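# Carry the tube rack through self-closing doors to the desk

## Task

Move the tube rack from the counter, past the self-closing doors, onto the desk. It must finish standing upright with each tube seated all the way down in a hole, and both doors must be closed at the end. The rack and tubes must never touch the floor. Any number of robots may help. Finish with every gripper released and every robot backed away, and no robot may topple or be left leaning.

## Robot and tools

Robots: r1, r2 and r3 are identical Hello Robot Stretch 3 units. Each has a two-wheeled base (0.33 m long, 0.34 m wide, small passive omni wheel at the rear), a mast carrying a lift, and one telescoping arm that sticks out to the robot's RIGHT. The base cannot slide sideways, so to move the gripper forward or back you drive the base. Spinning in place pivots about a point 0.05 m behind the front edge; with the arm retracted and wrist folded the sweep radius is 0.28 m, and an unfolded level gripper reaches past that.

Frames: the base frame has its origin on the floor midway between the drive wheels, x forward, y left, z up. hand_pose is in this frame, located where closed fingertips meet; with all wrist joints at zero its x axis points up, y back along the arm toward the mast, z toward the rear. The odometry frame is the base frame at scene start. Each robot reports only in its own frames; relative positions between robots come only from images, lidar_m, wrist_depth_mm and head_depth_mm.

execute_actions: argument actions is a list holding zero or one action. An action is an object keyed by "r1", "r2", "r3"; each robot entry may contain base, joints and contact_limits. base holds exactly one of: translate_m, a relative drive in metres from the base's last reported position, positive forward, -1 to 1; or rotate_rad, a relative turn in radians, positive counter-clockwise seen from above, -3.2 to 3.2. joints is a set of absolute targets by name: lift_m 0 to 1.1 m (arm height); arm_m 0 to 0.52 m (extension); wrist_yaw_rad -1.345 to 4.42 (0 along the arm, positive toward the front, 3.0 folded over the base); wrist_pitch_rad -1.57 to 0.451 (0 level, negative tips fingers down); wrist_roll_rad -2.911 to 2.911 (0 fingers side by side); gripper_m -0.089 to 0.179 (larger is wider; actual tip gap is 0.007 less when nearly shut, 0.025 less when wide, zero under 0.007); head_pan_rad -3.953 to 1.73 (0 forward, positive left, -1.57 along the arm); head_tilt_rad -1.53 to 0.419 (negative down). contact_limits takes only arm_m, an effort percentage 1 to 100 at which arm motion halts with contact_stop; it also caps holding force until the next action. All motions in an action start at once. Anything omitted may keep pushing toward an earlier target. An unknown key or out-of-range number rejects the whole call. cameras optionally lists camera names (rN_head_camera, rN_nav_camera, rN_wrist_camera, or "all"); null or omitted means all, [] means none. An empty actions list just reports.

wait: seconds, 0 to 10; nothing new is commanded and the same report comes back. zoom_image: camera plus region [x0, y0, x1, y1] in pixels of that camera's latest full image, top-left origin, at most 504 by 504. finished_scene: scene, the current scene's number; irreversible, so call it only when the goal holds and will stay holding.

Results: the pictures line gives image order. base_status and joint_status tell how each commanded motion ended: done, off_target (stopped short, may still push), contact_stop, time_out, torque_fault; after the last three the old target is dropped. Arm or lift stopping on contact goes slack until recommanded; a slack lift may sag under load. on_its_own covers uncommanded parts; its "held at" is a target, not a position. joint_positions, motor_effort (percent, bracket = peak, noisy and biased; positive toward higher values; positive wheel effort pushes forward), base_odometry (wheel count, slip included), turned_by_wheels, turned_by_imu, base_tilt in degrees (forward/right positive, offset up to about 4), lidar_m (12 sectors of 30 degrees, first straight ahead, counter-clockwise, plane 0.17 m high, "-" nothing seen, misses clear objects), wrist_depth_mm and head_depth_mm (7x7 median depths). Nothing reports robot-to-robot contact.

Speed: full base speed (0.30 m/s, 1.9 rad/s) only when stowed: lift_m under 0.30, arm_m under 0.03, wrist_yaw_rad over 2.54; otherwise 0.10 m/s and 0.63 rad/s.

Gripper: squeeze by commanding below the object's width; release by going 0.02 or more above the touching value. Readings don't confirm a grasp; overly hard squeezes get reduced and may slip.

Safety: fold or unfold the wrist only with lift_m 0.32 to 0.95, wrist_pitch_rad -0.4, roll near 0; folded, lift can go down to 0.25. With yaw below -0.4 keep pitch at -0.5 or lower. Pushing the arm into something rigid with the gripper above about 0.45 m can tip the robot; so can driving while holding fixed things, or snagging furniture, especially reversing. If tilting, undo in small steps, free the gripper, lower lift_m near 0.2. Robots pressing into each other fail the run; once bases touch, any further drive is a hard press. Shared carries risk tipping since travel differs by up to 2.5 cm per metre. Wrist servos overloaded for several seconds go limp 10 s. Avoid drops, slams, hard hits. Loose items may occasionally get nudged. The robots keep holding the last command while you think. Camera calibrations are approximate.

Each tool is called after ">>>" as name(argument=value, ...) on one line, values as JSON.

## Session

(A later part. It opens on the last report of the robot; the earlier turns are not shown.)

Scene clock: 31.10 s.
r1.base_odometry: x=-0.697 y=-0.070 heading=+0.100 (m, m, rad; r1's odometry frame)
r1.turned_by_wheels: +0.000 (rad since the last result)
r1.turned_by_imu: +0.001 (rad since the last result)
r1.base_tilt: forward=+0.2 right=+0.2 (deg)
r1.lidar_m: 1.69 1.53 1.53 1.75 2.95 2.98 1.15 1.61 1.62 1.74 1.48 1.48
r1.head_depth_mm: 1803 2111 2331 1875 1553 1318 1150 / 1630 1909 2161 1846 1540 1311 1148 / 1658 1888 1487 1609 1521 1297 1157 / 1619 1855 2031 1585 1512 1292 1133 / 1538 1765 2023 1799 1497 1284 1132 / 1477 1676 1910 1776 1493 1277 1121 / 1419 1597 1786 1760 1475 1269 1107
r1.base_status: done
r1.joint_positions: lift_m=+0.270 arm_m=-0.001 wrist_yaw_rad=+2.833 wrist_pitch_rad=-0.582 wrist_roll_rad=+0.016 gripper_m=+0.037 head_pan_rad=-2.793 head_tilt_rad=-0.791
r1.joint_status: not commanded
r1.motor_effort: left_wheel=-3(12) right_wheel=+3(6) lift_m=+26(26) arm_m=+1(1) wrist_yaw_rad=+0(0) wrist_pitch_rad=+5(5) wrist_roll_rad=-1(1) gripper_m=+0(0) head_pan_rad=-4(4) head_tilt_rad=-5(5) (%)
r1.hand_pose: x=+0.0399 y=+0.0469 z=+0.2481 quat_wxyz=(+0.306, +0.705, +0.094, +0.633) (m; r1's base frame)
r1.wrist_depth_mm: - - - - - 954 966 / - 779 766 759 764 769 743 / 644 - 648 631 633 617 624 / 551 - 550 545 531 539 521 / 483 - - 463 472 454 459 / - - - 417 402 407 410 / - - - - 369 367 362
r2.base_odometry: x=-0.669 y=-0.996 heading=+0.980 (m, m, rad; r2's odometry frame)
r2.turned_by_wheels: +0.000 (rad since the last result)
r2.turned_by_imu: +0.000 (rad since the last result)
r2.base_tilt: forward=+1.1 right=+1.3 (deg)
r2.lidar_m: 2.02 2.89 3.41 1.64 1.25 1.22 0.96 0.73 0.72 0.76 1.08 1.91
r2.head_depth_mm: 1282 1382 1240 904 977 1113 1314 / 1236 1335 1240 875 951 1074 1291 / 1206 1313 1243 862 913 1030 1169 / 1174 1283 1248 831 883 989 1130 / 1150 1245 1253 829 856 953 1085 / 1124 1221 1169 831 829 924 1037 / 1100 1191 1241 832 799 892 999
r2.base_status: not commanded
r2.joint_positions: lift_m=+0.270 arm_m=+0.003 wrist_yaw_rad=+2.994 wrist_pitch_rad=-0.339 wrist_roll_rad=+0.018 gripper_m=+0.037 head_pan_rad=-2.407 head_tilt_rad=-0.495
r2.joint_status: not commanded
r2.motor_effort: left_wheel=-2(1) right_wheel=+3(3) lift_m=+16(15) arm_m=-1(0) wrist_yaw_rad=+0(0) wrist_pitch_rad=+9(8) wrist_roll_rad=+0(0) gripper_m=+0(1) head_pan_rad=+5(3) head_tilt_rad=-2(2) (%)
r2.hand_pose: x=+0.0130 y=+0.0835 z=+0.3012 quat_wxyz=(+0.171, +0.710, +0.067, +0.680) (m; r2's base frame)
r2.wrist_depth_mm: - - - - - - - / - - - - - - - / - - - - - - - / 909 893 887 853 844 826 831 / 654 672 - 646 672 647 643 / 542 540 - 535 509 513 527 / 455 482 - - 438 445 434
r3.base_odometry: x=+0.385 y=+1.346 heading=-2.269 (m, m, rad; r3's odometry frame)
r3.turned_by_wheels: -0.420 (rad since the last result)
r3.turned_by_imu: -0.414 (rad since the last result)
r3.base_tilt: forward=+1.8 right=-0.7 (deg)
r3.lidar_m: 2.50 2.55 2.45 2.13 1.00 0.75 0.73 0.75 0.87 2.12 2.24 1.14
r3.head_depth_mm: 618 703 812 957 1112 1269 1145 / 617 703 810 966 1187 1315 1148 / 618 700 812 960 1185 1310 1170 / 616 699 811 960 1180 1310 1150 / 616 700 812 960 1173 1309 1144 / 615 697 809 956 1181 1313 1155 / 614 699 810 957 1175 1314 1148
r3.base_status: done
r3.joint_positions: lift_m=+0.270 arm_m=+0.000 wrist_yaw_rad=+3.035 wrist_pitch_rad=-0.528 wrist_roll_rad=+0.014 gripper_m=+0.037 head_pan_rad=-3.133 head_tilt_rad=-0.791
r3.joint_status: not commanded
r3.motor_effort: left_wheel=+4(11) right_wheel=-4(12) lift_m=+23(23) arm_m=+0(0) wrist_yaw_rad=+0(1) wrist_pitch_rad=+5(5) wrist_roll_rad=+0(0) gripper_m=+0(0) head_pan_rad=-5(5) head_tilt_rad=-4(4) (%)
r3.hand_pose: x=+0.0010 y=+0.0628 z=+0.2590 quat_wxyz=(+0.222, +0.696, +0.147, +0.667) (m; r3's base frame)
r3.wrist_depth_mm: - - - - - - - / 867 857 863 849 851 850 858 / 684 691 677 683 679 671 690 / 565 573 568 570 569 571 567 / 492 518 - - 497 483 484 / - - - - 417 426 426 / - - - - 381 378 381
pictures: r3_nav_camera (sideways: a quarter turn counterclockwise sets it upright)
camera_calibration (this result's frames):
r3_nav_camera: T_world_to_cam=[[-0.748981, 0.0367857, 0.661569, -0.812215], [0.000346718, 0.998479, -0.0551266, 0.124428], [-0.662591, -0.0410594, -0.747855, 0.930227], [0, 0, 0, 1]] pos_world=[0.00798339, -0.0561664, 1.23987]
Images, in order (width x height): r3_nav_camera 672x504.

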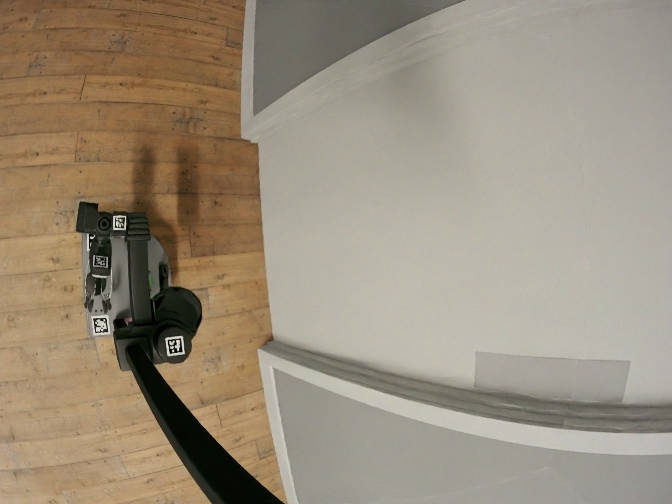

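>>> execute_actions(actions=[{"r1":{"base":{"translate_m":-0.4}},"r3":{"base":{"translate_m":-0.41}},"r2":{"base":{"translate_m":-0.3}}}], cameras=[])

>>> execute_actions(actions=[{"r1":{"base":{"translate_m":-0.3},"joints":{"head_pan_rad":-3.14}},"r3":{"base":{"translate_m":-0.52},"joints":{"arm_m":0.035}},"r2":{"base":{"rotate_rad":-0.72},"joints":{"lift_m":0.93,"head_pan_rad":-1.57,"head_tilt_rad":-0.6}}}], cameras=["r3_nav_camera"])

>>> execute_actions(actions=[{"r1":{"base":{"rotate_rad":0.72}},"r3":{"base":{"rotate_rad":0.46},"joints":{"arm_m":0.0}},"r2":{"base":{"translate_m":0.255},"joints":{"wrist_yaw_rad":1.5}}}], cameras=["r1_nav_camera"])

>>> execute_actions(actions=[{"r3":{"base":{"translate_m":-0.31}},"r2":{"joints":{"wrist_yaw_rad":0,"wrist_pitch_rad":0,"gripper_m":0.179,"lift_m":0.855}}}], cameras=["r3_nav_camera","r2_wrist_camera","r2_head_camera"])

Scene clock: 47.53 s.
r1.base_odometry: x=-1.095 y=-0.109 heading=+0.099 (m, m, rad; r1's odometry frame)
r1.turned_by_wheels: +0.000 (rad since the last result)
r1.turned_by_imu: +0.002 (rad since the last result)
r1.base_tilt: forward=+0.2 right=+0.2 (deg)
r1.lidar_m: 2.02 1.81 1.80 2.06 2.98 2.62 1.56 1.14 1.34 1.54 1.77 1.77
r1.head_depth_mm: 1497 1746 2094 1879 1547 1323 1148 / 1415 1648 1952 1865 1528 1318 1146 / 1350 1550 1825 1826 1528 1301 1158 / 1285 1488 1632 1666 1504 1292 1134 / 1291 1462 1557 1571 1505 1290 1127 / 1234 1395 1529 1639 1500 1276 1117 / 1181 1331 1524 1688 1479 1269 1112
r1.base_status: done
r1.joint_positions: lift_m=+0.270 arm_m=-0.001 wrist_yaw_rad=+2.833 wrist_pitch_rad=-0.582 wrist_roll_rad=+0.016 gripper_m=+0.037 head_pan_rad=-2.793 head_tilt_rad=-0.791
r1.joint_status: not commanded
r1.motor_effort: left_wheel=-4(12) right_wheel=+3(5) lift_m=+26(26) arm_m=+1(1) wrist_yaw_rad=+0(1) wrist_pitch_rad=+5(6) wrist_roll_rad=-1(1) gripper_m=-1(0) head_pan_rad=-4(4) head_tilt_rad=-4(5) (%)
r1.hand_pose: x=+0.0399 y=+0.0469 z=+0.2481 quat_wxyz=(+0.306, +0.705, +0.094, +0.633) (m; r1's base frame)
r1.wrist_depth_mm: - - - - 985 972 931 / - 805 783 758 779 764 751 / 646 - 644 637 627 626 609 / 553 - 543 546 527 526 513 / 484 - - 463 482 468 452 / - - - 409 406 407 408 / - - - - 366 365 361
r2.base_odometry: x=-0.836 y=-1.245 heading=+0.979 (m, m, rad; r2's odometry frame)
r2.turned_by_wheels: +0.000 (rad since the last result)
r2.turned_by_imu: -0.002 (rad since the last result)
r2.base_tilt: forward=+1.1 right=+1.3 (deg)
r2.lidar_m: 2.28 3.25 3.11 1.31 0.99 0.97 0.74 0.57 0.55 0.58 0.83 2.16
r2.head_depth_mm: 1106 1203 1308 825 741 841 971 / 1083 1165 1237 826 714 810 927 / 1051 1141 1203 822 694 776 885 / 1030 1116 1164 822 668 744 844 / 1000 1081 1152 829 644 716 812 / 981 1057 1120 833 644 686 783 / 965 1034 1092 828 620 670 755
r2.base_status: done
r2.joint_positions: lift_m=+0.270 arm_m=+0.003 wrist_yaw_rad=+2.994 wrist_pitch_rad=-0.339 wrist_roll_rad=+0.018 gripper_m=+0.037 head_pan_rad=-2.407 head_tilt_rad=-0.495
r2.joint_status: not commanded
r2.motor_effort: left_wheel=-1(9) right_wheel=+3(6) lift_m=+15(15) arm_m=-1(0) wrist_yaw_rad=+0(0) wrist_pitch_rad=+8(9) wrist_roll_rad=+0(0) gripper_m=+0(0) head_pan_rad=+4(5) head_tilt_rad=-3(3) (%)
r2.hand_pose: x=+0.0130 y=+0.0835 z=+0.3012 quat_wxyz=(+0.171, +0.710, +0.067, +0.680) (m; r2's base frame)
r2.wrist_depth_mm: 797 - - - - - - / 814 919 - - - - - / 829 975 - - - - - / 822 876 866 850 842 816 815 / 683 669 - 659 683 638 631 / 536 537 - 535 511 525 524 / 453 487 - - 443 439 441
r3.base_odometry: x=+0.649 y=+1.660 heading=-2.269 (m, m, rad; r3's odometry frame)
r3.turned_by_wheels: +0.000 (rad since the last result)
r3.turned_by_imu: -0.001 (rad since the last result)
r3.base_tilt: forward=+1.6 right=-0.7 (deg)
r3.lidar_m: 1.16 2.98 2.67 1.25 0.42 0.34 0.32 0.33 0.43 0.79 2.26 1.15
r3.head_depth_mm: - 291 331 394 483 628 899 / - 291 331 393 482 627 902 / - 291 330 392 482 626 844 / - 291 330 392 481 625 895 / - 293 329 391 480 623 890 / - 293 329 391 480 620 890 / - 293 329 390 479 620 886
r3.base_status: done
r3.joint_positions: lift_m=+0.270 arm_m=+0.000 wrist_yaw_rad=+3.035 wrist_pitch_rad=-0.528 wrist_roll_rad=+0.014 gripper_m=+0.037 head_pan_rad=-3.133 head_tilt_rad=-0.791
r3.joint_status: not commanded
r3.motor_effort: left_wheel=+4(9) right_wheel=-3(13) lift_m=+23(23) arm_m=+0(0) wrist_yaw_rad=+1(0) wrist_pitch_rad=+4(5) wrist_roll_rad=+0(0) gripper_m=+0(0) head_pan_rad=-3(4) head_tilt_rad=-3(3) (%)
r3.hand_pose: x=+0.0010 y=+0.0628 z=+0.2590 quat_wxyz=(+0.222, +0.696, +0.147, +0.667) (m; r3's base frame)
r3.wrist_depth_mm: 366 - - - - - - / 371 520 844 851 844 847 834 / 398 517 678 687 682 679 683 / 429 530 563 570 573 567 565 / 438 503 - - 508 486 483 / - - - - 418 426 426 / - - - - 379 380 379
pictures: none
No camera images: the call's "cameras" was empty. Leave "cameras" out to get every camera's image.

Scene clock: 54.37 s.
r1.base_odometry: x=-1.393 y=-0.139 heading=+0.099 (m, m, rad; r1's odometry frame)
r1.turned_by_wheels: +0.000 (rad since the last result)
r1.turned_by_imu: +0.002 (rad since the last result)
r1.base_tilt: forward=+0.2 right=+0.2 (deg)
r1.lidar_m: 2.27 2.01 2.01 2.29 2.77 2.36 1.34 1.26 1.19 1.30 1.99 1.99
r1.head_depth_mm: 2025 2455 2329 1870 1543 1326 1148 / 1756 2091 2265 1846 1540 1314 1141 / 1560 1830 2122 1833 1523 1306 1165 / 1410 1617 1899 1811 1507 1300 1177 / 1283 1448 1684 1780 1504 1292 1124 / 1169 1317 1498 1679 1484 1279 1125 / 1079 1205 1363 1667 1483 1273 1110
r1.base_status: done
r1.joint_positions: lift_m=+0.270 arm_m=-0.001 wrist_yaw_rad=+2.833 wrist_pitch_rad=-0.582 wrist_roll_rad=+0.016 gripper_m=+0.037 head_pan_rad=-3.133 head_tilt_rad=-0.791
r1.joint_status: all done
r1.motor_effort: left_wheel=-3(13) right_wheel=+3(5) lift_m=+26(26) arm_m=+1(0) wrist_yaw_rad=+0(0) wrist_pitch_rad=+5(5) wrist_roll_rad=-1(1) gripper_m=+0(1) head_pan_rad=-4(31) head_tilt_rad=-5(4) (%)
r1.hand_pose: x=+0.0399 y=+0.0469 z=+0.2481 quat_wxyz=(+0.306, +0.705, +0.094, +0.633) (m; r1's base frame)
r1.wrist_depth_mm: - - - - 971 960 934 / - 772 783 794 779 764 740 / 665 - 648 633 645 620 618 / 551 - 544 547 535 533 522 / 478 - - 479 482 461 463 / - - - 417 404 404 405 / - - - - 368 364 364
r2.base_odometry: x=-0.836 y=-1.245 heading=+0.260 (m, m, rad; r2's odometry frame)
r2.turned_by_wheels: -0.720 (rad since the last result)
r2.turned_by_imu: -0.728 (rad since the last result)
r2.base_tilt: forward=+1.0 right=+1.3 (deg)
r2.lidar_m: 2.16 2.18 2.71 3.56 1.63 1.06 0.97 0.98 0.60 0.55 0.56 0.69
r2.head_depth_mm: 1051 1157 944 691 751 - - / 1037 1140 945 693 737 831 - / 1021 1120 950 694 721 814 - / 1009 1105 948 693 705 793 - / 991 1094 950 693 684 773 - / 977 1071 949 696 677 770 880 / 968 1058 947 693 662 760 895
r2.base_status: done
r2.joint_positions: lift_m=+0.930 arm_m=+0.003 wrist_yaw_rad=+2.994 wrist_pitch_rad=-0.339 wrist_roll_rad=+0.018 gripper_m=+0.037 head_pan_rad=-1.577 head_tilt_rad=-0.593
r2.joint_status: all done
r2.motor_effort: left_wheel=+3(9) right_wheel=-1(4) lift_m=+33(33) arm_m=-1(1) wrist_yaw_rad=+0(0) wrist_pitch_rad=+9(9) wrist_roll_rad=+0(0) gripper_m=+0(1) head_pan_rad=+4(56) head_tilt_rad=-3(14) (%)
r2.hand_pose: x=+0.0130 y=+0.0835 z=+0.9602 quat_wxyz=(+0.171, +0.710, +0.067, +0.680) (m; r2's base frame)
r2.wrist_depth_mm: - - - - - - - / - - - - - - - / - - - - - - - / - - - - - - - / - - - - - - - / - - - - - - - / - - - - - - -
r3.base_odometry: x=+0.983 y=+2.058 heading=-2.269 (m, m, rad; r3's odometry frame)
r3.turned_by_wheels: +0.000 (rad since the last result)
r3.turned_by_imu: +0.004 (rad since the last result)
r3.base_tilt: forward=+1.7 right=-0.8 (deg)
r3.lidar_m: 1.40 3.53 0.35 0.49 0.92 1.21 0.29 0.25 0.25 0.29 0.50 3.00
r3.head_depth_mm: 1823 2054 2241 1801 1518 1307 1144 / 329 387 2026 1766 1523 1303 1150 / 297 341 402 491 629 918 1161 / 285 309 357 423 522 679 968 / - 288 320 373 446 555 737 / - - 295 332 389 469 593 / - - - 300 345 407 497
r3.base_status: done
r3.joint_positions: lift_m=+0.270 arm_m=+0.035 wrist_yaw_rad=+3.035 wrist_pitch_rad=-0.529 wrist_roll_rad=+0.014 gripper_m=+0.037 head_pan_rad=-3.135 head_tilt_rad=-0.795
r3.joint_status: all done
r3.motor_effort: left_wheel=-18(100) right_wheel=-14(100) lift_m=+26(26) arm_m=+4(4) wrist_yaw_rad=+1(2) wrist_pitch_rad=+5(5) wrist_roll_rad=+0(0) gripper_m=+0(0) head_pan_rad=-3(3) head_tilt_rad=-1(4) (%)
r3.hand_pose: x=+0.0010 y=+0.0283 z=+0.2586 quat_wxyz=(+0.222, +0.696, +0.147, +0.667) (m; r3's base frame)
r3.wrist_depth_mm: 832 864 916 893 408 984 - / 862 856 855 779 447 806 845 / 691 695 686 680 513 677 673 / 569 568 - 591 547 569 563 / 504 - - - 500 485 483 / - - - - 415 423 424 / - - - - 379 378 378
pictures: r3_nav_camera (sideways: a quarter turn counterclockwise sets it upright)
camera_calibration (this result's frames):
r3_nav_camera: T_world_to_cam=[[-0.751518, 0.038291, 0.6586, -0.808331], [0.00259312, 0.998478, -0.0550924, 0.12437], [-0.659707, -0.0396951, -0.750473, 0.933614], [0, 0, 0, 1]] pos_world=[0.00811482, -0.0561686, 1.23987]
Images, in order (width x height): r3_nav_camera 672x504.

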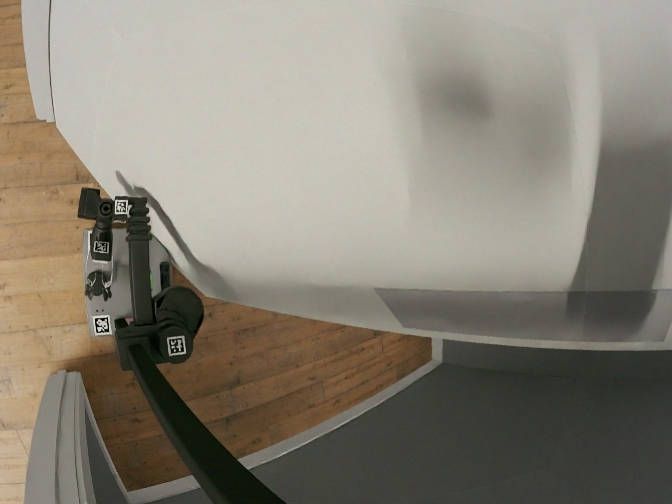

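Scene clock: 57.93 s.
r1.base_odometry: x=-1.393 y=-0.139 heading=+0.819 (m, m, rad; r1's odometry frame)
r1.turned_by_wheels: +0.720 (rad since the last result)
r1.turned_by_imu: +0.715 (rad since the last result)
r1.base_tilt: forward=+0.2 right=+0.1 (deg)
r1.lidar_m: 2.01 2.04 2.63 2.42 1.78 1.26 1.35 1.19 1.48 1.99 2.02 2.15
r1.head_depth_mm: 2584 2410 1344 1588 1552 1318 1149 / 3050 3023 2328 1708 1535 1315 1144 / 1590 1811 2144 1799 1527 1301 1156 / 1456 1662 1627 1723 1514 1295 1178 / 1305 1483 1697 1777 1497 1288 1132 / 1181 1329 1512 1683 1491 1273 1121 / 1086 1208 1368 1538 1479 1269 1112
r1.base_status: done
r1.joint_positions: lift_m=+0.270 arm_m=-0.001 wrist_yaw_rad=+2.833 wrist_pitch_rad=-0.582 wrist_roll_rad=+0.016 gripper_m=+0.037 head_pan_rad=-3.133 head_tilt_rad=-0.791
r1.joint_status: not commanded
r1.motor_effort: left_wheel=-3(12) right_wheel=+3(7) lift_m=+26(26) arm_m=+1(0) wrist_yaw_rad=+1(0) wrist_pitch_rad=+5(5) wrist_roll_rad=+0(1) gripper_m=+0(1) head_pan_rad=-4(4) head_tilt_rad=-4(4) (%)
r1.hand_pose: x=+0.0399 y=+0.0469 z=+0.2481 quat_wxyz=(+0.306, +0.705, +0.094, +0.633) (m; r1's base frame)
r1.wrist_depth_mm: - - - - 981 962 957 / - 792 788 785 763 771 746 / 644 - 648 626 618 626 624 / 545 - 548 535 537 546 530 / 483 - - 469 475 461 467 / - - - 414 403 412 408 / - - - - 369 366 370
r2.base_odometry: x=-0.590 y=-1.180 heading=+0.260 (m, m, rad; r2's odometry frame)
r2.turned_by_wheels: +0.000 (rad since the last result)
r2.turned_by_imu: +0.001 (rad since the last result)
r2.base_tilt: forward=+1.1 right=+1.3 (deg)
r2.lidar_m: 1.91 1.93 2.39 3.58 2.05 1.33 1.22 0.86 0.56 0.52 0.52 0.64
r2.head_depth_mm: 1017 1116 950 693 693 - - / 1004 1101 947 691 682 743 - / 986 1084 944 692 668 735 - / 973 1070 948 693 654 749 895 / 958 1054 862 694 639 742 861 / 945 1039 950 695 603 724 815 / 935 1021 954 694 603 708 -
r2.base_status: done
r2.joint_positions: lift_m=+0.930 arm_m=+0.003 wrist_yaw_rad=+1.502 wrist_pitch_rad=-0.339 wrist_roll_rad=+0.018 gripper_m=+0.037 head_pan_rad=-1.577 head_tilt_rad=-0.593
r2.joint_status: all done
r2.motor_effort: left_wheel=+3(7) right_wheel=-1(2) lift_m=+33(33) arm_m=+0(0) wrist_yaw_rad=-3(3) wrist_pitch_rad=+8(9) wrist_roll_rad=+0(0) gripper_m=-1(0) head_pan_rad=+4(4) head_tilt_rad=-2(3) (%)
r2.hand_pose: x=+0.2117 y=-0.1636 z=+0.9602 quat_wxyz=(+0.587, +0.566, -0.433, +0.383) (m; r2's base frame)
r2.wrist_depth_mm: - - - - - - 936 / - - - - 934 770 758 / - - - - 835 492 444 / - - - - 841 502 348 / - - - - 750 514 358 / - - - - - 497 370 / - - - - 942 511 376
r3.base_odometry: x=+0.983 y=+2.058 heading=-1.810 (m, m, rad; r3's odometry frame)
r3.turned_by_wheels: +0.459 (rad since the last result)
r3.turned_by_imu: +0.450 (rad since the last result)
r3.base_tilt: forward=+1.7 right=-0.8 (deg)
r3.lidar_m: 3.47 0.35 0.37 0.91 1.15 0.34 0.27 0.27 0.30 0.46 2.85 1.34
r3.head_depth_mm: - 293 335 409 526 736 1147 / - 286 320 386 489 663 1014 / - - 305 366 455 604 816 / - - 297 346 427 555 781 / - - 291 330 402 513 713 / - - - 315 380 478 645 / - - - 303 359 445 589
r3.base_status: done
r3.joint_positions: lift_m=+0.270 arm_m=+0.001 wrist_yaw_rad=+3.035 wrist_pitch_rad=-0.529 wrist_roll_rad=+0.014 gripper_m=+0.037 head_pan_rad=-3.135 head_tilt_rad=-0.795
r3.joint_status: all done
r3.on_its_own: left_wheel is at rest, and its effort (-30) is outside its rest range (-18 to +18)
r3.motor_effort: left_wheel=-30(45) right_wheel=-3(18) lift_m=+26(25) arm_m=-3(3) wrist_yaw_rad=+0(0) wrist_pitch_rad=+5(5) wrist_roll_rad=+0(0) gripper_m=+0(0) head_pan_rad=-2(3) head_tilt_rad=-1(3) (%)
r3.hand_pose: x=+0.0010 y=+0.0622 z=+0.2586 quat_wxyz=(+0.222, +0.696, +0.147, +0.667) (m; r3's base frame)
r3.wrist_depth_mm: - - 981 932 858 619 296 / 850 857 856 849 845 555 317 / 688 684 676 677 679 498 343 / 569 566 566 570 572 439 387 / 492 511 - - 502 465 456 / - - - - 415 426 421 / - - - - 378 380 377
pictures: r1_nav_camera (sideways: a quarter turn counterclockwise sets it upright)
camera_calibration (this result's frames):
r1_nav_camera: T_world_to_cam=[[-0.735205, -0.045069, 0.676344, -0.835381], [-0.0635645, 0.997974, -0.00259517, 0.0586463], [-0.674857, -0.0448995, -0.736581, 0.920825], [0, 0, 0, 1]] pos_world=[0.0109772, -0.0548327, 1.24342]
Images, in order (width x height): r1_nav_camera 672x504.

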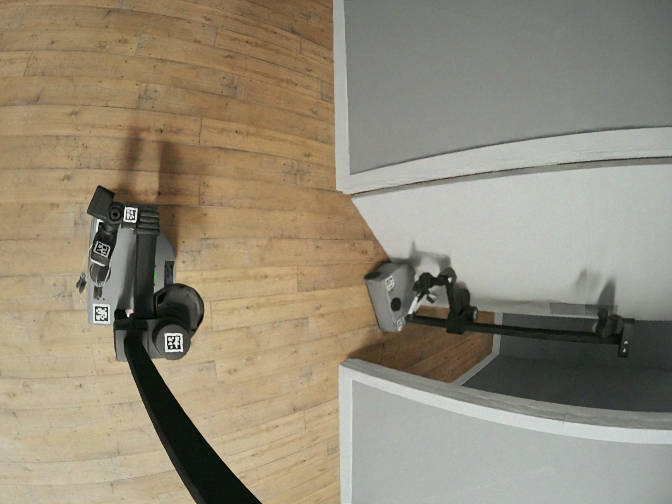

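Scene clock: 60.33 s.
r1.base_odometry: x=-1.393 y=-0.139 heading=+0.819 (m, m, rad; r1's odometry frame)
r1.turned_by_wheels: +0.000 (rad since the last result)
r1.turned_by_imu: +0.001 (rad since the last result)
r1.base_tilt: forward=+0.2 right=+0.2 (deg)
r1.lidar_m: 2.01 2.04 2.62 2.42 1.78 1.26 1.46 1.18 1.49 1.99 2.01 2.15
r1.head_depth_mm: 2569 2436 1346 1583 1544 1323 1149 / 2997 3042 2328 1692 1534 1316 1144 / 2988 3068 2299 1833 1526 1304 1158 / 2948 1883 1997 1814 1512 1297 1175 / 1725 1861 1957 1805 1508 1283 1130 / 1378 1521 1686 1740 1484 1281 1115 / 1152 1250 1381 1543 1474 1274 1108
r1.base_status: not commanded
r1.joint_positions: lift_m=+0.270 arm_m=-0.001 wrist_yaw_rad=+2.833 wrist_pitch_rad=-0.582 wrist_roll_rad=+0.016 gripper_m=+0.037 head_pan_rad=-3.133 head_tilt_rad=-0.791
r1.joint_status: not commanded
r1.motor_effort: left_wheel=-3(4) right_wheel=+3(3) lift_m=+26(26) arm_m=+1(1) wrist_yaw_rad=-1(0) wrist_pitch_rad=+5(6) wrist_roll_rad=-1(1) gripper_m=-1(1) head_pan_rad=-3(4) head_tilt_rad=-5(4) (%)
r1.hand_pose: x=+0.0399 y=+0.0469 z=+0.2481 quat_wxyz=(+0.306, +0.705, +0.094, +0.633) (m; r1's base frame)
r1.wrist_depth_mm: - - - - 970 965 948 / - 797 777 777 778 760 763 / 667 - 635 654 654 644 616 / 555 - 555 533 532 531 525 / 484 - - 467 482 469 461 / - - - 416 402 406 413 / - - - - 371 364 365
r2.base_odometry: x=-0.590 y=-1.180 heading=+0.260 (m, m, rad; r2's odometry frame)
r2.turned_by_wheels: +0.000 (rad since the last result)
r2.turned_by_imu: +0.000 (rad since the last result)
r2.base_tilt: forward=+1.1 right=+1.3 (deg)
r2.lidar_m: 1.91 1.93 2.40 3.59 2.05 1.33 1.22 0.86 0.56 0.51 0.52 0.65
r2.head_depth_mm: 1014 1119 940 691 693 821 917 / 1002 1102 943 692 672 783 917 / 981 1082 950 692 667 - - / 973 1066 946 697 653 726 - / 954 1057 859 696 603 739 881 / 944 1040 949 697 601 722 853 / 934 1020 951 695 601 706 830
r2.base_status: not commanded
r2.joint_positions: lift_m=+0.855 arm_m=+0.003 wrist_yaw_rad=+0.002 wrist_pitch_rad=-0.021 wrist_roll_rad=+0.018 gripper_m=+0.179 head_pan_rad=-1.577 head_tilt_rad=-0.593
r2.joint_status: all done
r2.motor_effort: left_wheel=+3(3) right_wheel=-2(2) lift_m=+15(29) arm_m=+0(0) wrist_yaw_rad=-3(3) wrist_pitch_rad=+11(11) wrist_roll_rad=+0(0) gripper_m=+0(97) head_pan_rad=+5(4) head_tilt_rad=-2(4) (%)
r2.hand_pose: x=-0.0208 y=-0.4033 z=+0.9646 quat_wxyz=(+0.701, +0.009, -0.713, -0.007) (m; r2's base frame)
r2.wrist_depth_mm: 798 830 838 867 888 911 938 / 800 832 869 890 908 943 971 / 831 848 870 893 939 938 990 / 643 625 613 478 600 595 606 / 337 367 330 327 324 326 350 / 261 271 275 285 295 326 - / 292 297 310 320 332 344 360
r3.base_odometry: x=+1.057 y=+2.359 heading=-1.810 (m, m, rad; r3's odometry frame)
r3.turned_by_wheels: +0.000 (rad since the last result)
r3.turned_by_imu: -0.002 (rad since the last result)
r3.base_tilt: forward=+1.8 right=-0.8 (deg)
r3.lidar_m: 0.71 0.61 1.02 1.03 1.30 1.84 0.29 0.25 0.25 0.28 0.49 1.63
r3.head_depth_mm: 1604 1777 2015 1794 1505 1304 1146 / 1510 1803 2067 1809 1517 1312 1150 / 300 345 407 498 663 1265 1169 / 287 309 358 425 524 682 971 / - 289 322 375 448 556 738 / - - 296 333 390 470 593 / - - - 300 345 407 494
r3.base_status: done
r3.joint_positions: lift_m=+0.270 arm_m=+0.001 wrist_yaw_rad=+3.035 wrist_pitch_rad=-0.529 wrist_roll_rad=+0.014 gripper_m=+0.037 head_pan_rad=-3.135 head_tilt_rad=-0.795
r3.joint_status: not commanded
r3.motor_effort: left_wheel=-16(40) right_wheel=-3(44) lift_m=+26(26) arm_m=-3(3) wrist_yaw_rad=+2(1) wrist_pitch_rad=+5(5) wrist_roll_rad=+0(0) gripper_m=+0(0) head_pan_rad=-3(4) head_tilt_rad=-2(1) (%)
r3.hand_pose: x=+0.0010 y=+0.0622 z=+0.2586 quat_wxyz=(+0.222, +0.696, +0.147, +0.667) (m; r3's base frame)
r3.wrist_depth_mm: - - - - 994 928 853 / 846 855 862 841 856 842 765 / 685 682 680 673 684 672 665 / 568 571 565 569 564 558 562 / 489 517 - - 501 483 488 / - - - - 413 425 426 / - - - - 377 379 379
pictures: r2_head_camera (sideways: a quarter turn clockwise sets it upright), r2_wrist_camera, r3_nav_camera (sideways: a quarter turn counterclockwise sets it upright)
camera_calibration (this result's frames):
r2_head_camera: T_world_to_cam=[[0.02952, 0.543338, -0.838995, 1.1126], [0.999027, -0.0435542, 0.00694472, -0.015161], [-0.0327685, -0.838384, -0.544095, 0.662269], [0, 0, 0, 1]] pos_world=[0.00400376, -0.0499433, 1.29391]
r2_wrist_camera: T_world_to_cam=[[-0.999411, -0.0315419, -0.0135313, -0.0159773], [0.00658424, 0.21073, -0.977522, 1.05431], [0.0336844, -0.977035, -0.210398, -0.029304], [0, 0, 0, 1]] pos_world=[-0.0219227, -0.25131, 1.02423]
r3_nav_camera: T_world_to_cam=[[-0.751518, 0.0382908, 0.6586, -0.80833], [0.0025929, 0.998478, -0.0550924, 0.12437], [-0.659707, -0.0396953, -0.750474, 0.933615], [0, 0, 0, 1]] pos_world=[0.00811484, -0.0561686, 1.23987]
Images, in order (width x height): r2_head_camera 896x504, r2_wrist_camera 644x364, r3_nav_camera 672x504.

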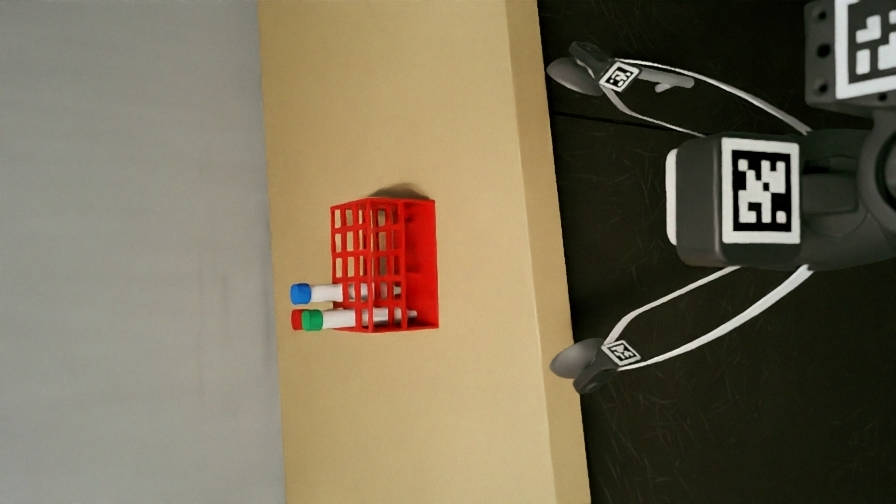

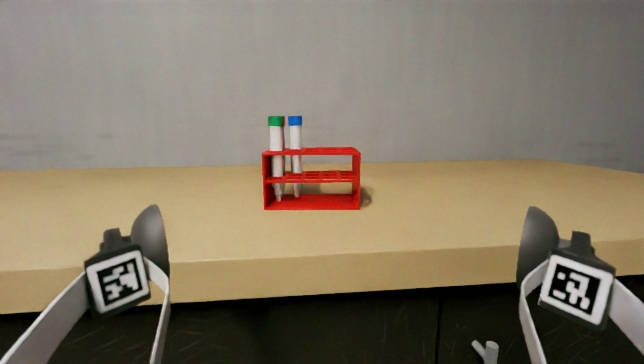

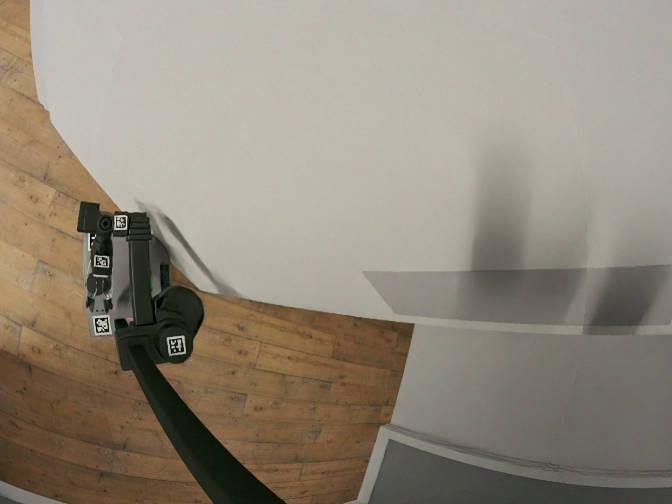

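>>> execute_actions(actions=[{"r1":{"base":{"rotate_rad":-0.17}},"r3":{"base":{"rotate_rad":0.48}},"r2":{"base":{"translate_m":0.037}}}], cameras=[])

>>> execute_actions(actions=[{"r1":{"base":{"translate_m":-0.6}},"r3":{"base":{"translate_m":-0.26}},"r2":{"joints":{"arm_m":0.2}}}], cameras=["r2_wrist_camera","r2_head_camera"])

>>> execute_actions(actions=[{"r1":{"base":{"translate_m":-0.3}},"r3":{"base":{"rotate_rad":0.47}}}], cameras=[])

>>> execute_actions(actions=[{"r1":{"base":{"translate_m":-0.2}},"r3":{"base":{"translate_m":-0.12}}}], cameras=["r1_nav_camera"])

Scene clock: 74.47 s.
r1.base_odometry: x=-1.393 y=-0.139 heading=+0.649 (m, m, rad; r1's odometry frame)
r1.turned_by_wheels: -0.170 (rad since the last result)
r1.turned_by_imu: -0.168 (rad since the last result)
r1.base_tilt: forward=+0.2 right=+0.1 (deg)
r1.lidar_m: 2.01 2.01 2.33 2.42 2.28 1.32 1.26 1.19 1.31 1.99 1.98 2.29
r1.head_depth_mm: 1081 1243 1469 1739 1544 1318 1151 / 1076 1213 1418 1694 1535 1317 1146 / 2807 2766 2053 1706 1525 1303 1158 / 3078 3038 2253 1812 1513 1290 1173 / 3038 2974 2174 1800 1503 1290 1122 / 2942 1757 1886 1783 1484 1273 1117 / 1674 1703 1865 1732 1479 1271 1112
r1.base_status: done
r1.joint_positions: lift_m=+0.270 arm_m=-0.001 wrist_yaw_rad=+2.833 wrist_pitch_rad=-0.582 wrist_roll_rad=+0.016 gripper_m=+0.037 head_pan_rad=-3.133 head_tilt_rad=-0.791
r1.joint_status: not commanded
r1.motor_effort: left_wheel=+4(10) right_wheel=-2(5) lift_m=+26(26) arm_m=+1(0) wrist_yaw_rad=+0(1) wrist_pitch_rad=+5(6) wrist_roll_rad=-1(1) gripper_m=-1(1) head_pan_rad=-4(4) head_tilt_rad=-5(4) (%)
r1.hand_pose: x=+0.0398 y=+0.0469 z=+0.2481 quat_wxyz=(+0.306, +0.705, +0.094, +0.633) (m; r1's base frame)
r1.wrist_depth_mm: - - - - - 969 939 / - 791 768 791 774 763 755 / 649 - 648 645 637 620 630 / 545 - 549 544 540 532 527 / 482 - - 462 491 462 458 / - - - 409 406 411 407 / - - - - 370 368 365
r2.base_odometry: x=-0.554 y=-1.170 heading=+0.260 (m, m, rad; r2's odometry frame)
r2.turned_by_wheels: +0.000 (rad since the last result)
r2.turned_by_imu: +0.000 (rad since the last result)
r2.base_tilt: forward=+1.1 right=+1.3 (deg)
r2.lidar_m: 1.87 1.89 2.35 3.61 2.11 1.38 1.26 0.85 0.56 0.51 0.51 0.64
r2.head_depth_mm: 1007 1115 946 694 679 813 907 / 995 1095 947 693 666 775 904 / 986 1080 950 692 660 - - / 971 1066 899 695 646 715 - / 955 1047 950 693 602 728 867 / 945 1033 950 696 603 715 844 / 931 1017 951 694 601 698 817
r2.base_status: done
r2.joint_positions: lift_m=+0.855 arm_m=+0.003 wrist_yaw_rad=+0.002 wrist_pitch_rad=-0.021 wrist_roll_rad=+0.018 gripper_m=+0.179 head_pan_rad=-1.577 head_tilt_rad=-0.593
r2.joint_status: not commanded
r2.motor_effort: left_wheel=+3(6) right_wheel=-1(2) lift_m=+15(15) arm_m=-1(0) wrist_yaw_rad=-3(3) wrist_pitch_rad=+12(11) wrist_roll_rad=+0(0) gripper_m=+0(0) head_pan_rad=+4(5) head_tilt_rad=-3(3) (%)
r2.hand_pose: x=-0.0209 y=-0.4033 z=+0.9646 quat_wxyz=(+0.701, +0.008, -0.713, -0.007) (m; r2's base frame)
r2.wrist_depth_mm: 780 804 833 869 875 903 923 / 819 814 845 901 912 928 951 / 830 856 867 870 947 932 989 / 643 616 616 458 516 593 589 / 331 366 333 330 327 326 354 / 257 266 270 278 291 324 - / 288 294 304 314 325 342 351
r3.base_odometry: x=+1.057 y=+2.359 heading=-1.331 (m, m, rad; r3's odometry frame)
r3.turned_by_wheels: +0.479 (rad since the last result)
r3.turned_by_imu: +0.470 (rad since the last result)
r3.base_tilt: forward=+1.7 right=-0.7 (deg)
r3.lidar_m: 0.61 1.02 1.03 1.26 1.88 0.34 0.27 0.27 0.30 0.47 1.65 3.74
r3.head_depth_mm: - 291 333 404 520 754 1144 / - 286 318 384 485 659 1017 / - - 305 364 453 600 812 / - - 296 346 426 553 778 / - - 290 329 401 513 713 / - - - 315 379 478 649 / - - - 304 360 448 593
r3.base_status: done
r3.joint_positions: lift_m=+0.270 arm_m=+0.001 wrist_yaw_rad=+3.035 wrist_pitch_rad=-0.529 wrist_roll_rad=+0.014 gripper_m=+0.037 head_pan_rad=-3.135 head_tilt_rad=-0.795
r3.joint_status: not commanded
r3.on_its_own: left_wheel is at rest, and its effort (-23) is outside its rest range (-18 to +18)
r3.motor_effort: left_wheel=-23(38) right_wheel=+0(17) lift_m=+25(26) arm_m=-3(3) wrist_yaw_rad=+1(1) wrist_pitch_rad=+5(5) wrist_roll_rad=+0(0) gripper_m=+0(0) head_pan_rad=-2(3) head_tilt_rad=-2(1) (%)
r3.hand_pose: x=+0.0010 y=+0.0622 z=+0.2586 quat_wxyz=(+0.222, +0.696, +0.147, +0.667) (m; r3's base frame)
r3.wrist_depth_mm: - - - - - 939 814 / 856 850 835 854 840 841 800 / 682 688 674 678 673 675 682 / 570 571 571 572 559 571 566 / 494 521 - - 501 485 491 / - - - - 415 430 422 / - - - - 379 376 381
pictures: none
No camera images: the call's "cameras" was empty. Leave "cameras" out to get every camera's image.

Scene clock: 78.10 s.
r1.base_odometry: x=-1.871 y=-0.502 heading=+0.649 (m, m, rad; r1's odometry frame)
r1.turned_by_wheels: +0.000 (rad since the last result)
r1.turned_by_imu: +0.002 (rad since the last result)
r1.base_tilt: forward=+0.2 right=+0.1 (deg)
r1.lidar_m: 2.59 2.59 2.53 2.16 1.12 0.68 2.00 0.94 0.76 1.13 2.14 2.48
r1.head_depth_mm: 642 646 710 853 1108 1313 1155 / 1907 2005 2081 902 1053 1275 1145 / 2406 2592 2296 1828 1495 1280 1159 / 2579 2796 2242 1806 1519 1302 1180 / 2528 2747 2237 1805 1508 1289 1124 / 2498 2741 2213 1781 1488 1273 1117 / 2440 2667 2125 1629 1480 1260 1118
r1.base_status: done
r1.joint_positions: lift_m=+0.270 arm_m=-0.001 wrist_yaw_rad=+2.833 wrist_pitch_rad=-0.582 wrist_roll_rad=+0.016 gripper_m=+0.037 head_pan_rad=-3.133 head_tilt_rad=-0.791
r1.joint_status: not commanded
r1.motor_effort: left_wheel=+4(8) right_wheel=-2(6) lift_m=+26(26) arm_m=+1(0) wrist_yaw_rad=+0(1) wrist_pitch_rad=+5(5) wrist_roll_rad=-1(1) gripper_m=+0(0) head_pan_rad=-3(4) head_tilt_rad=-5(4) (%)
r1.hand_pose: x=+0.0398 y=+0.0469 z=+0.2481 quat_wxyz=(+0.306, +0.705, +0.094, +0.633) (m; r1's base frame)
r1.wrist_depth_mm: - - - - 976 983 963 / - 766 813 777 763 777 754 / 655 - 635 635 634 626 611 / 546 - 547 540 536 537 529 / 483 - - 471 482 456 460 / - - - 417 401 414 408 / - - - - 367 363 358
r2.base_odometry: x=-0.554 y=-1.170 heading=+0.260 (m, m, rad; r2's odometry frame)
r2.turned_by_wheels: +0.000 (rad since the last result)
r2.turned_by_imu: +0.000 (rad since the last result)
r2.base_tilt: forward=+1.0 right=+1.3 (deg)
r2.lidar_m: 1.87 1.89 2.35 3.61 2.12 1.38 1.26 0.85 0.56 0.51 0.52 0.64
r2.head_depth_mm: 1009 1109 946 720 - 819 986 / 1002 1091 942 750 - 820 948 / 979 1080 949 746 - 791 915 / 964 1057 900 705 658 760 892 / 957 1047 948 680 602 730 868 / 938 1033 945 697 600 714 845 / 926 1020 949 696 601 695 821
r2.base_status: not commanded
r2.joint_positions: lift_m=+0.855 arm_m=+0.200 wrist_yaw_rad=+0.001 wrist_pitch_rad=-0.021 wrist_roll_rad=+0.018 gripper_m=+0.179 head_pan_rad=-1.577 head_tilt_rad=-0.593
r2.joint_status: all done
r2.motor_effort: left_wheel=+3(3) right_wheel=-2(1) lift_m=+15(15) arm_m=+3(2) wrist_yaw_rad=-1(2) wrist_pitch_rad=+11(11) wrist_roll_rad=+0(0) gripper_m=+0(0) head_pan_rad=+4(4) head_tilt_rad=-3(3) (%)
r2.hand_pose: x=-0.0212 y=-0.6004 z=+0.9648 quat_wxyz=(+0.701, +0.008, -0.713, -0.007) (m; r2's base frame)
r2.wrist_depth_mm: 604 617 632 656 664 686 738 / 626 647 648 683 693 712 745 / 640 661 661 711 717 745 766 / 644 623 531 262 291 585 578 / 333 364 303 261 261 322 352 / 240 211 220 217 217 214 - / 167 171 170 169 170 168 160
r3.base_odometry: x=+0.995 y=+2.612 heading=-1.331 (m, m, rad; r3's odometry frame)
r3.turned_by_wheels: +0.000 (rad since the last result)
r3.turned_by_imu: -0.001 (rad since the last result)
r3.base_tilt: forward=+1.7 right=-0.7 (deg)
r3.lidar_m: 0.87 1.22 1.23 1.50 1.71 1.53 0.28 0.25 0.25 0.31 0.57 1.27
r3.head_depth_mm: 1215 1438 1754 1811 1522 1305 1150 / 304 356 1459 1752 1512 1310 1149 / 289 320 376 457 582 856 1163 / - 296 338 401 498 647 919 / - - 309 360 432 541 723 / - - 291 325 384 466 596 / - - - 297 344 409 506
r3.base_status: done
r3.joint_positions: lift_m=+0.270 arm_m=+0.001 wrist_yaw_rad=+3.035 wrist_pitch_rad=-0.529 wrist_roll_rad=+0.014 gripper_m=+0.037 head_pan_rad=-3.135 head_tilt_rad=-0.795
r3.joint_status: not commanded
r3.motor_effort: left_wheel=-12(37) right_wheel=+0(42) lift_m=+26(26) arm_m=-3(3) wrist_yaw_rad=+0(1) wrist_pitch_rad=+5(5) wrist_roll_rad=+0(0) gripper_m=+0(0) head_pan_rad=-3(2) head_tilt_rad=-2(2) (%)
r3.hand_pose: x=+0.0010 y=+0.0622 z=+0.2586 quat_wxyz=(+0.222, +0.696, +0.147, +0.667) (m; r3's base frame)
r3.wrist_depth_mm: - - - - - - 940 / 866 844 849 845 856 851 840 / 683 674 680 687 681 669 677 / 568 574 566 561 569 564 566 / 489 522 - - 500 488 484 / - - - - 415 426 421 / - - - - 376 377 379
pictures: r2_head_camera (sideways: a quarter turn clockwise sets it upright), r2_wrist_camera
camera_calibration (this result's frames):
r2_head_camera: T_world_to_cam=[[0.0295102, 0.543338, -0.838995, 1.1126], [0.999028, -0.0435363, 0.00694472, -0.015161], [-0.0327534, -0.838384, -0.544094, 0.662269], [0, 0, 0, 1]] pos_world=[0.00400466, -0.0499433, 1.29391]
r2_wrist_camera: T_world_to_cam=[[-0.999456, -0.0300924, -0.0135106, -0.0217158], [0.00689274, 0.210018, -0.977673, 1.09576], [0.032258, -0.977234, -0.209696, -0.22266], [0, 0, 0, 1]] pos_world=[-0.0220742, -0.448372, 1.02431]
Images, in order (width x height): r2_head_camera 896x504, r2_wrist_camera 644x364.

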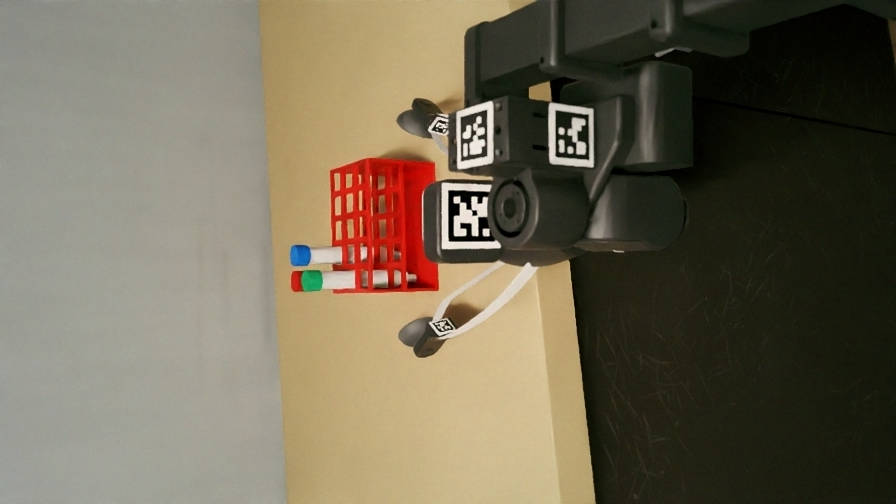

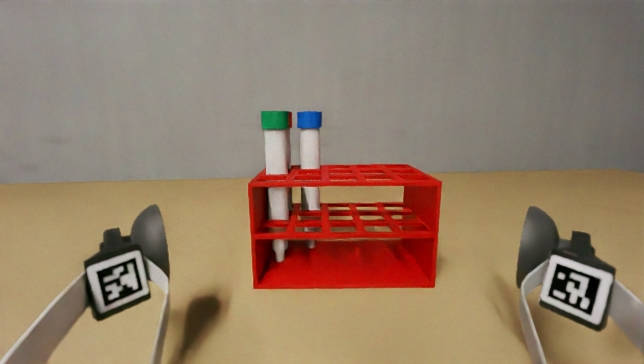

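Scene clock: 80.87 s.
r1.base_odometry: x=-2.110 y=-0.683 heading=+0.650 (m, m, rad; r1's odometry frame)
r1.turned_by_wheels: +0.000 (rad since the last result)
r1.turned_by_imu: +0.001 (rad since the last result)
r1.base_tilt: forward=+0.2 right=+0.2 (deg)
r1.lidar_m: 2.88 2.88 2.62 2.11 0.54 0.42 1.85 1.00 0.67 0.65 2.22 2.57
r1.head_depth_mm: 1449 1513 1581 617 594 690 1090 / 1750 1860 1947 1832 1529 796 1017 / 2232 2366 2235 1832 1525 1308 1125 / 2322 2620 2275 1798 1506 1296 1172 / 2266 2547 2232 1789 1499 1288 1130 / 2270 2573 2216 1788 1481 1281 1118 / 2226 2526 2192 1758 1461 1267 1112
r1.base_status: done
r1.joint_positions: lift_m=+0.270 arm_m=-0.001 wrist_yaw_rad=+2.833 wrist_pitch_rad=-0.582 wrist_roll_rad=+0.016 gripper_m=+0.037 head_pan_rad=-3.133 head_tilt_rad=-0.791
r1.joint_status: not commanded
r1.motor_effort: left_wheel=+4(8) right_wheel=-2(6) lift_m=+26(26) arm_m=+0(0) wrist_yaw_rad=-1(1) wrist_pitch_rad=+6(6) wrist_roll_rad=+0(1) gripper_m=-1(0) head_pan_rad=-4(4) head_tilt_rad=-4(4) (%)
r1.hand_pose: x=+0.0398 y=+0.0469 z=+0.2481 quat_wxyz=(+0.306, +0.705, +0.094, +0.633) (m; r1's base frame)
r1.wrist_depth_mm: - - - - 967 939 933 / - 787 790 802 773 746 750 / 610 - 652 644 630 630 618 / 551 - 547 533 542 531 535 / 484 - - 472 469 460 457 / - - - 409 404 415 408 / - - - - 368 370 360
r2.base_odometry: x=-0.554 y=-1.170 heading=+0.260 (m, m, rad; r2's odometry frame)
r2.turned_by_wheels: +0.000 (rad since the last result)
r2.turned_by_imu: +0.000 (rad since the last result)
r2.base_tilt: forward=+1.1 right=+1.3 (deg)
r2.lidar_m: 1.88 1.89 2.34 3.62 2.12 1.37 1.26 0.85 0.56 0.51 0.51 0.64
r2.head_depth_mm: 1010 1113 942 720 - 821 991 / 991 1101 949 751 - 818 948 / 977 1081 950 746 - 790 918 / 971 1064 899 707 658 758 892 / 957 1044 948 679 602 734 867 / 941 1029 954 694 602 716 846 / 929 1020 949 694 602 698 820
r2.base_status: not commanded
r2.joint_positions: lift_m=+0.855 arm_m=+0.200 wrist_yaw_rad=+0.001 wrist_pitch_rad=-0.021 wrist_roll_rad=+0.018 gripper_m=+0.179 head_pan_rad=-1.577 head_tilt_rad=-0.593
r2.joint_status: not commanded
r2.motor_effort: left_wheel=+3(2) right_wheel=-2(1) lift_m=+15(15) arm_m=+2(3) wrist_yaw_rad=-2(2) wrist_pitch_rad=+11(11) wrist_roll_rad=+0(0) gripper_m=+0(1) head_pan_rad=+4(4) head_tilt_rad=-3(3) (%)
r2.hand_pose: x=-0.0212 y=-0.6004 z=+0.9648 quat_wxyz=(+0.701, +0.008, -0.713, -0.007) (m; r2's base frame)
r2.wrist_depth_mm: 604 617 629 653 675 692 706 / 622 628 657 669 695 722 750 / 645 664 672 700 709 741 778 / 649 628 521 259 291 590 591 / 333 368 300 259 263 323 355 / 241 211 219 219 219 216 - / 166 169 170 169 169 168 160
r3.base_odometry: x=+0.995 y=+2.611 heading=-0.861 (m, m, rad; r3's odometry frame)
r3.turned_by_wheels: +0.470 (rad since the last result)
r3.turned_by_imu: +0.461 (rad since the last result)
r3.base_tilt: forward=+1.8 right=-0.8 (deg)
r3.lidar_m: 1.22 1.23 1.45 1.71 1.67 0.32 0.27 0.27 0.31 0.52 1.01 0.87
r3.head_depth_mm: - - 315 383 485 663 1127 / - - 305 368 461 619 916 / - - 299 353 439 579 771 / - - 295 339 418 545 767 / - - 290 328 401 514 722 / - - 285 317 384 488 667 / - - - 306 369 463 623
r3.base_status: done
r3.joint_positions: lift_m=+0.270 arm_m=+0.001 wrist_yaw_rad=+3.035 wrist_pitch_rad=-0.529 wrist_roll_rad=+0.014 gripper_m=+0.037 head_pan_rad=-3.135 head_tilt_rad=-0.795
r3.joint_status: not commanded
r3.motor_effort: left_wheel=-15(36) right_wheel=-2(16) lift_m=+26(25) arm_m=-3(3) wrist_yaw_rad=+1(0) wrist_pitch_rad=+5(5) wrist_roll_rad=+0(0) gripper_m=+0(0) head_pan_rad=-2(2) head_tilt_rad=-1(1) (%)
r3.hand_pose: x=+0.0010 y=+0.0622 z=+0.2586 quat_wxyz=(+0.222, +0.696, +0.147, +0.667) (m; r3's base frame)
r3.wrist_depth_mm: - - - - - - - / 859 840 849 850 859 841 852 / 690 683 669 680 680 683 672 / 573 570 571 577 572 562 570 / 493 519 - - 501 483 482 / - - - - 415 422 427 / - - - - 381 375 379
pictures: none
No camera images: the call's "cameras" was empty. Leave "cameras" out to get every camera's image.

Scene clock: 83.33 s.
r1.base_odometry: x=-2.269 y=-0.804 heading=+0.650 (m, m, rad; r1's odometry frame)
r1.turned_by_wheels: +0.000 (rad since the last result)
r1.turned_by_imu: +0.001 (rad since the last result)
r1.base_tilt: forward=+0.2 right=+0.2 (deg)
r1.lidar_m: 3.07 3.06 2.71 2.11 0.29 0.32 1.74 0.91 0.73 0.64 2.27 2.63
r1.head_depth_mm: 1375 1426 1494 1563 1514 1295 549 / 1655 1741 1840 1807 1537 1314 804 / 2068 2249 2216 1841 1519 1300 1160 / 2141 2434 2272 1818 1517 1294 1171 / 2085 2391 2219 1800 1503 1290 1125 / 2101 2390 2207 1779 1493 1277 1120 / 2067 2342 2175 1766 1472 1270 1115
r1.base_status: done
r1.joint_positions: lift_m=+0.270 arm_m=-0.001 wrist_yaw_rad=+2.833 wrist_pitch_rad=-0.582 wrist_roll_rad=+0.016 gripper_m=+0.037 head_pan_rad=-3.133 head_tilt_rad=-0.791
r1.joint_status: not commanded
r1.motor_effort: left_wheel=+3(8) right_wheel=-2(7) lift_m=+26(26) arm_m=+0(0) wrist_yaw_rad=+0(1) wrist_pitch_rad=+5(6) wrist_roll_rad=-1(1) gripper_m=+0(0) head_pan_rad=-4(4) head_tilt_rad=-4(4) (%)
r1.hand_pose: x=+0.0398 y=+0.0469 z=+0.2481 quat_wxyz=(+0.306, +0.705, +0.094, +0.633) (m; r1's base frame)
r1.wrist_depth_mm: - - - - 980 980 995 / - 789 778 781 773 755 770 / 282 - 638 641 618 631 610 / 312 - 541 546 535 527 522 / 337 - - 465 476 465 455 / - - - 417 404 410 409 / - - - - 367 369 368
r2.base_odometry: x=-0.554 y=-1.170 heading=+0.260 (m, m, rad; r2's odometry frame)
r2.turned_by_wheels: +0.000 (rad since the last result)
r2.turned_by_imu: +0.000 (rad since the last result)
r2.base_tilt: forward=+1.1 right=+1.3 (deg)
r2.lidar_m: 1.88 1.89 2.35 3.60 2.11 1.38 1.26 0.85 0.56 0.51 0.51 0.64
r2.head_depth_mm: 1008 1106 946 716 - 820 986 / 1001 1098 946 751 - 820 951 / 982 1080 951 747 - 791 918 / 968 1063 900 704 659 757 891 / 952 1048 949 682 604 732 871 / 940 1028 951 695 603 714 844 / 929 1019 952 695 603 698 818
r2.base_status: not commanded
r2.joint_positions: lift_m=+0.855 arm_m=+0.200 wrist_yaw_rad=+0.001 wrist_pitch_rad=-0.021 wrist_roll_rad=+0.018 gripper_m=+0.179 head_pan_rad=-1.577 head_tilt_rad=-0.593
r2.joint_status: not commanded
r2.motor_effort: left_wheel=+3(3) right_wheel=-2(2) lift_m=+15(15) arm_m=+2(2) wrist_yaw_rad=-1(1) wrist_pitch_rad=+11(11) wrist_roll_rad=+0(0) gripper_m=+0(1) head_pan_rad=+4(4) head_tilt_rad=-3(3) (%)
r2.hand_pose: x=-0.0212 y=-0.6004 z=+0.9648 quat_wxyz=(+0.701, +0.008, -0.713, -0.007) (m; r2's base frame)
r2.wrist_depth_mm: 607 620 629 657 676 701 724 / 625 633 654 674 704 711 735 / 638 651 678 692 728 740 765 / 645 620 525 263 294 606 581 / 336 362 299 262 265 325 350 / 240 211 218 218 218 215 - / 167 171 170 169 169 168 160
r3.base_odometry: x=+0.917 y=+2.703 heading=-0.862 (m, m, rad; r3's odometry frame)
r3.turned_by_wheels: +0.000 (rad since the last result)
r3.turned_by_imu: +0.000 (rad since the last result)
r3.base_tilt: forward=+1.7 right=-0.8 (deg)
r3.lidar_m: 1.34 1.34 1.58 1.68 1.45 0.36 0.27 0.27 0.28 0.40 0.92 0.98
r3.head_depth_mm: - 304 362 447 601 1306 1143 / - 295 339 413 528 732 1124 / - 288 319 384 480 642 872 / - - 301 357 440 573 807 / - - 294 334 406 516 710 / - - 284 314 376 470 626 / - - - 300 351 431 558
r3.base_status: done
r3.joint_positions: lift_m=+0.270 arm_m=+0.001 wrist_yaw_rad=+3.035 wrist_pitch_rad=-0.529 wrist_roll_rad=+0.014 gripper_m=+0.037 head_pan_rad=-3.135 head_tilt_rad=-0.795
r3.joint_status: not commanded
r3.motor_effort: left_wheel=-10(30) right_wheel=+0(35) lift_m=+26(26) arm_m=-3(3) wrist_yaw_rad=+0(1) wrist_pitch_rad=+5(5) wrist_roll_rad=+0(0) gripper_m=+0(0) head_pan_rad=-3(3) head_tilt_rad=-2(2) (%)
r3.hand_pose: x=+0.0010 y=+0.0622 z=+0.2586 quat_wxyz=(+0.222, +0.696, +0.147, +0.667) (m; r3's base frame)
r3.wrist_depth_mm: - - - - - - - / 861 854 847 861 832 842 837 / 683 679 679 686 681 675 681 / 574 573 565 561 567 565 554 / 490 515 - - 502 487 486 / - - - - 416 424 422 / - - - - 381 376 381
pictures: r1_nav_camera (sideways: a quarter turn counterclockwise sets it upright)
camera_calibration (this result's frames):
r1_nav_camera: T_world_to_cam=[[-0.735252, -0.0450221, 0.676297, -0.835319], [-0.0635001, 0.997978, -0.00259873, 0.0586505], [-0.674813, -0.0448556, -0.736624, 0.920882], [0, 0, 0, 1]] pos_world=[0.0109775, -0.054833, 1.24342]
Images, in order (width x height): r1_nav_camera 672x504.

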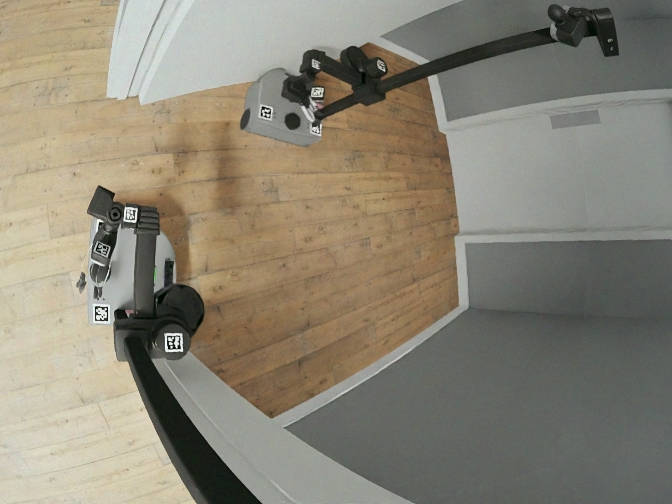

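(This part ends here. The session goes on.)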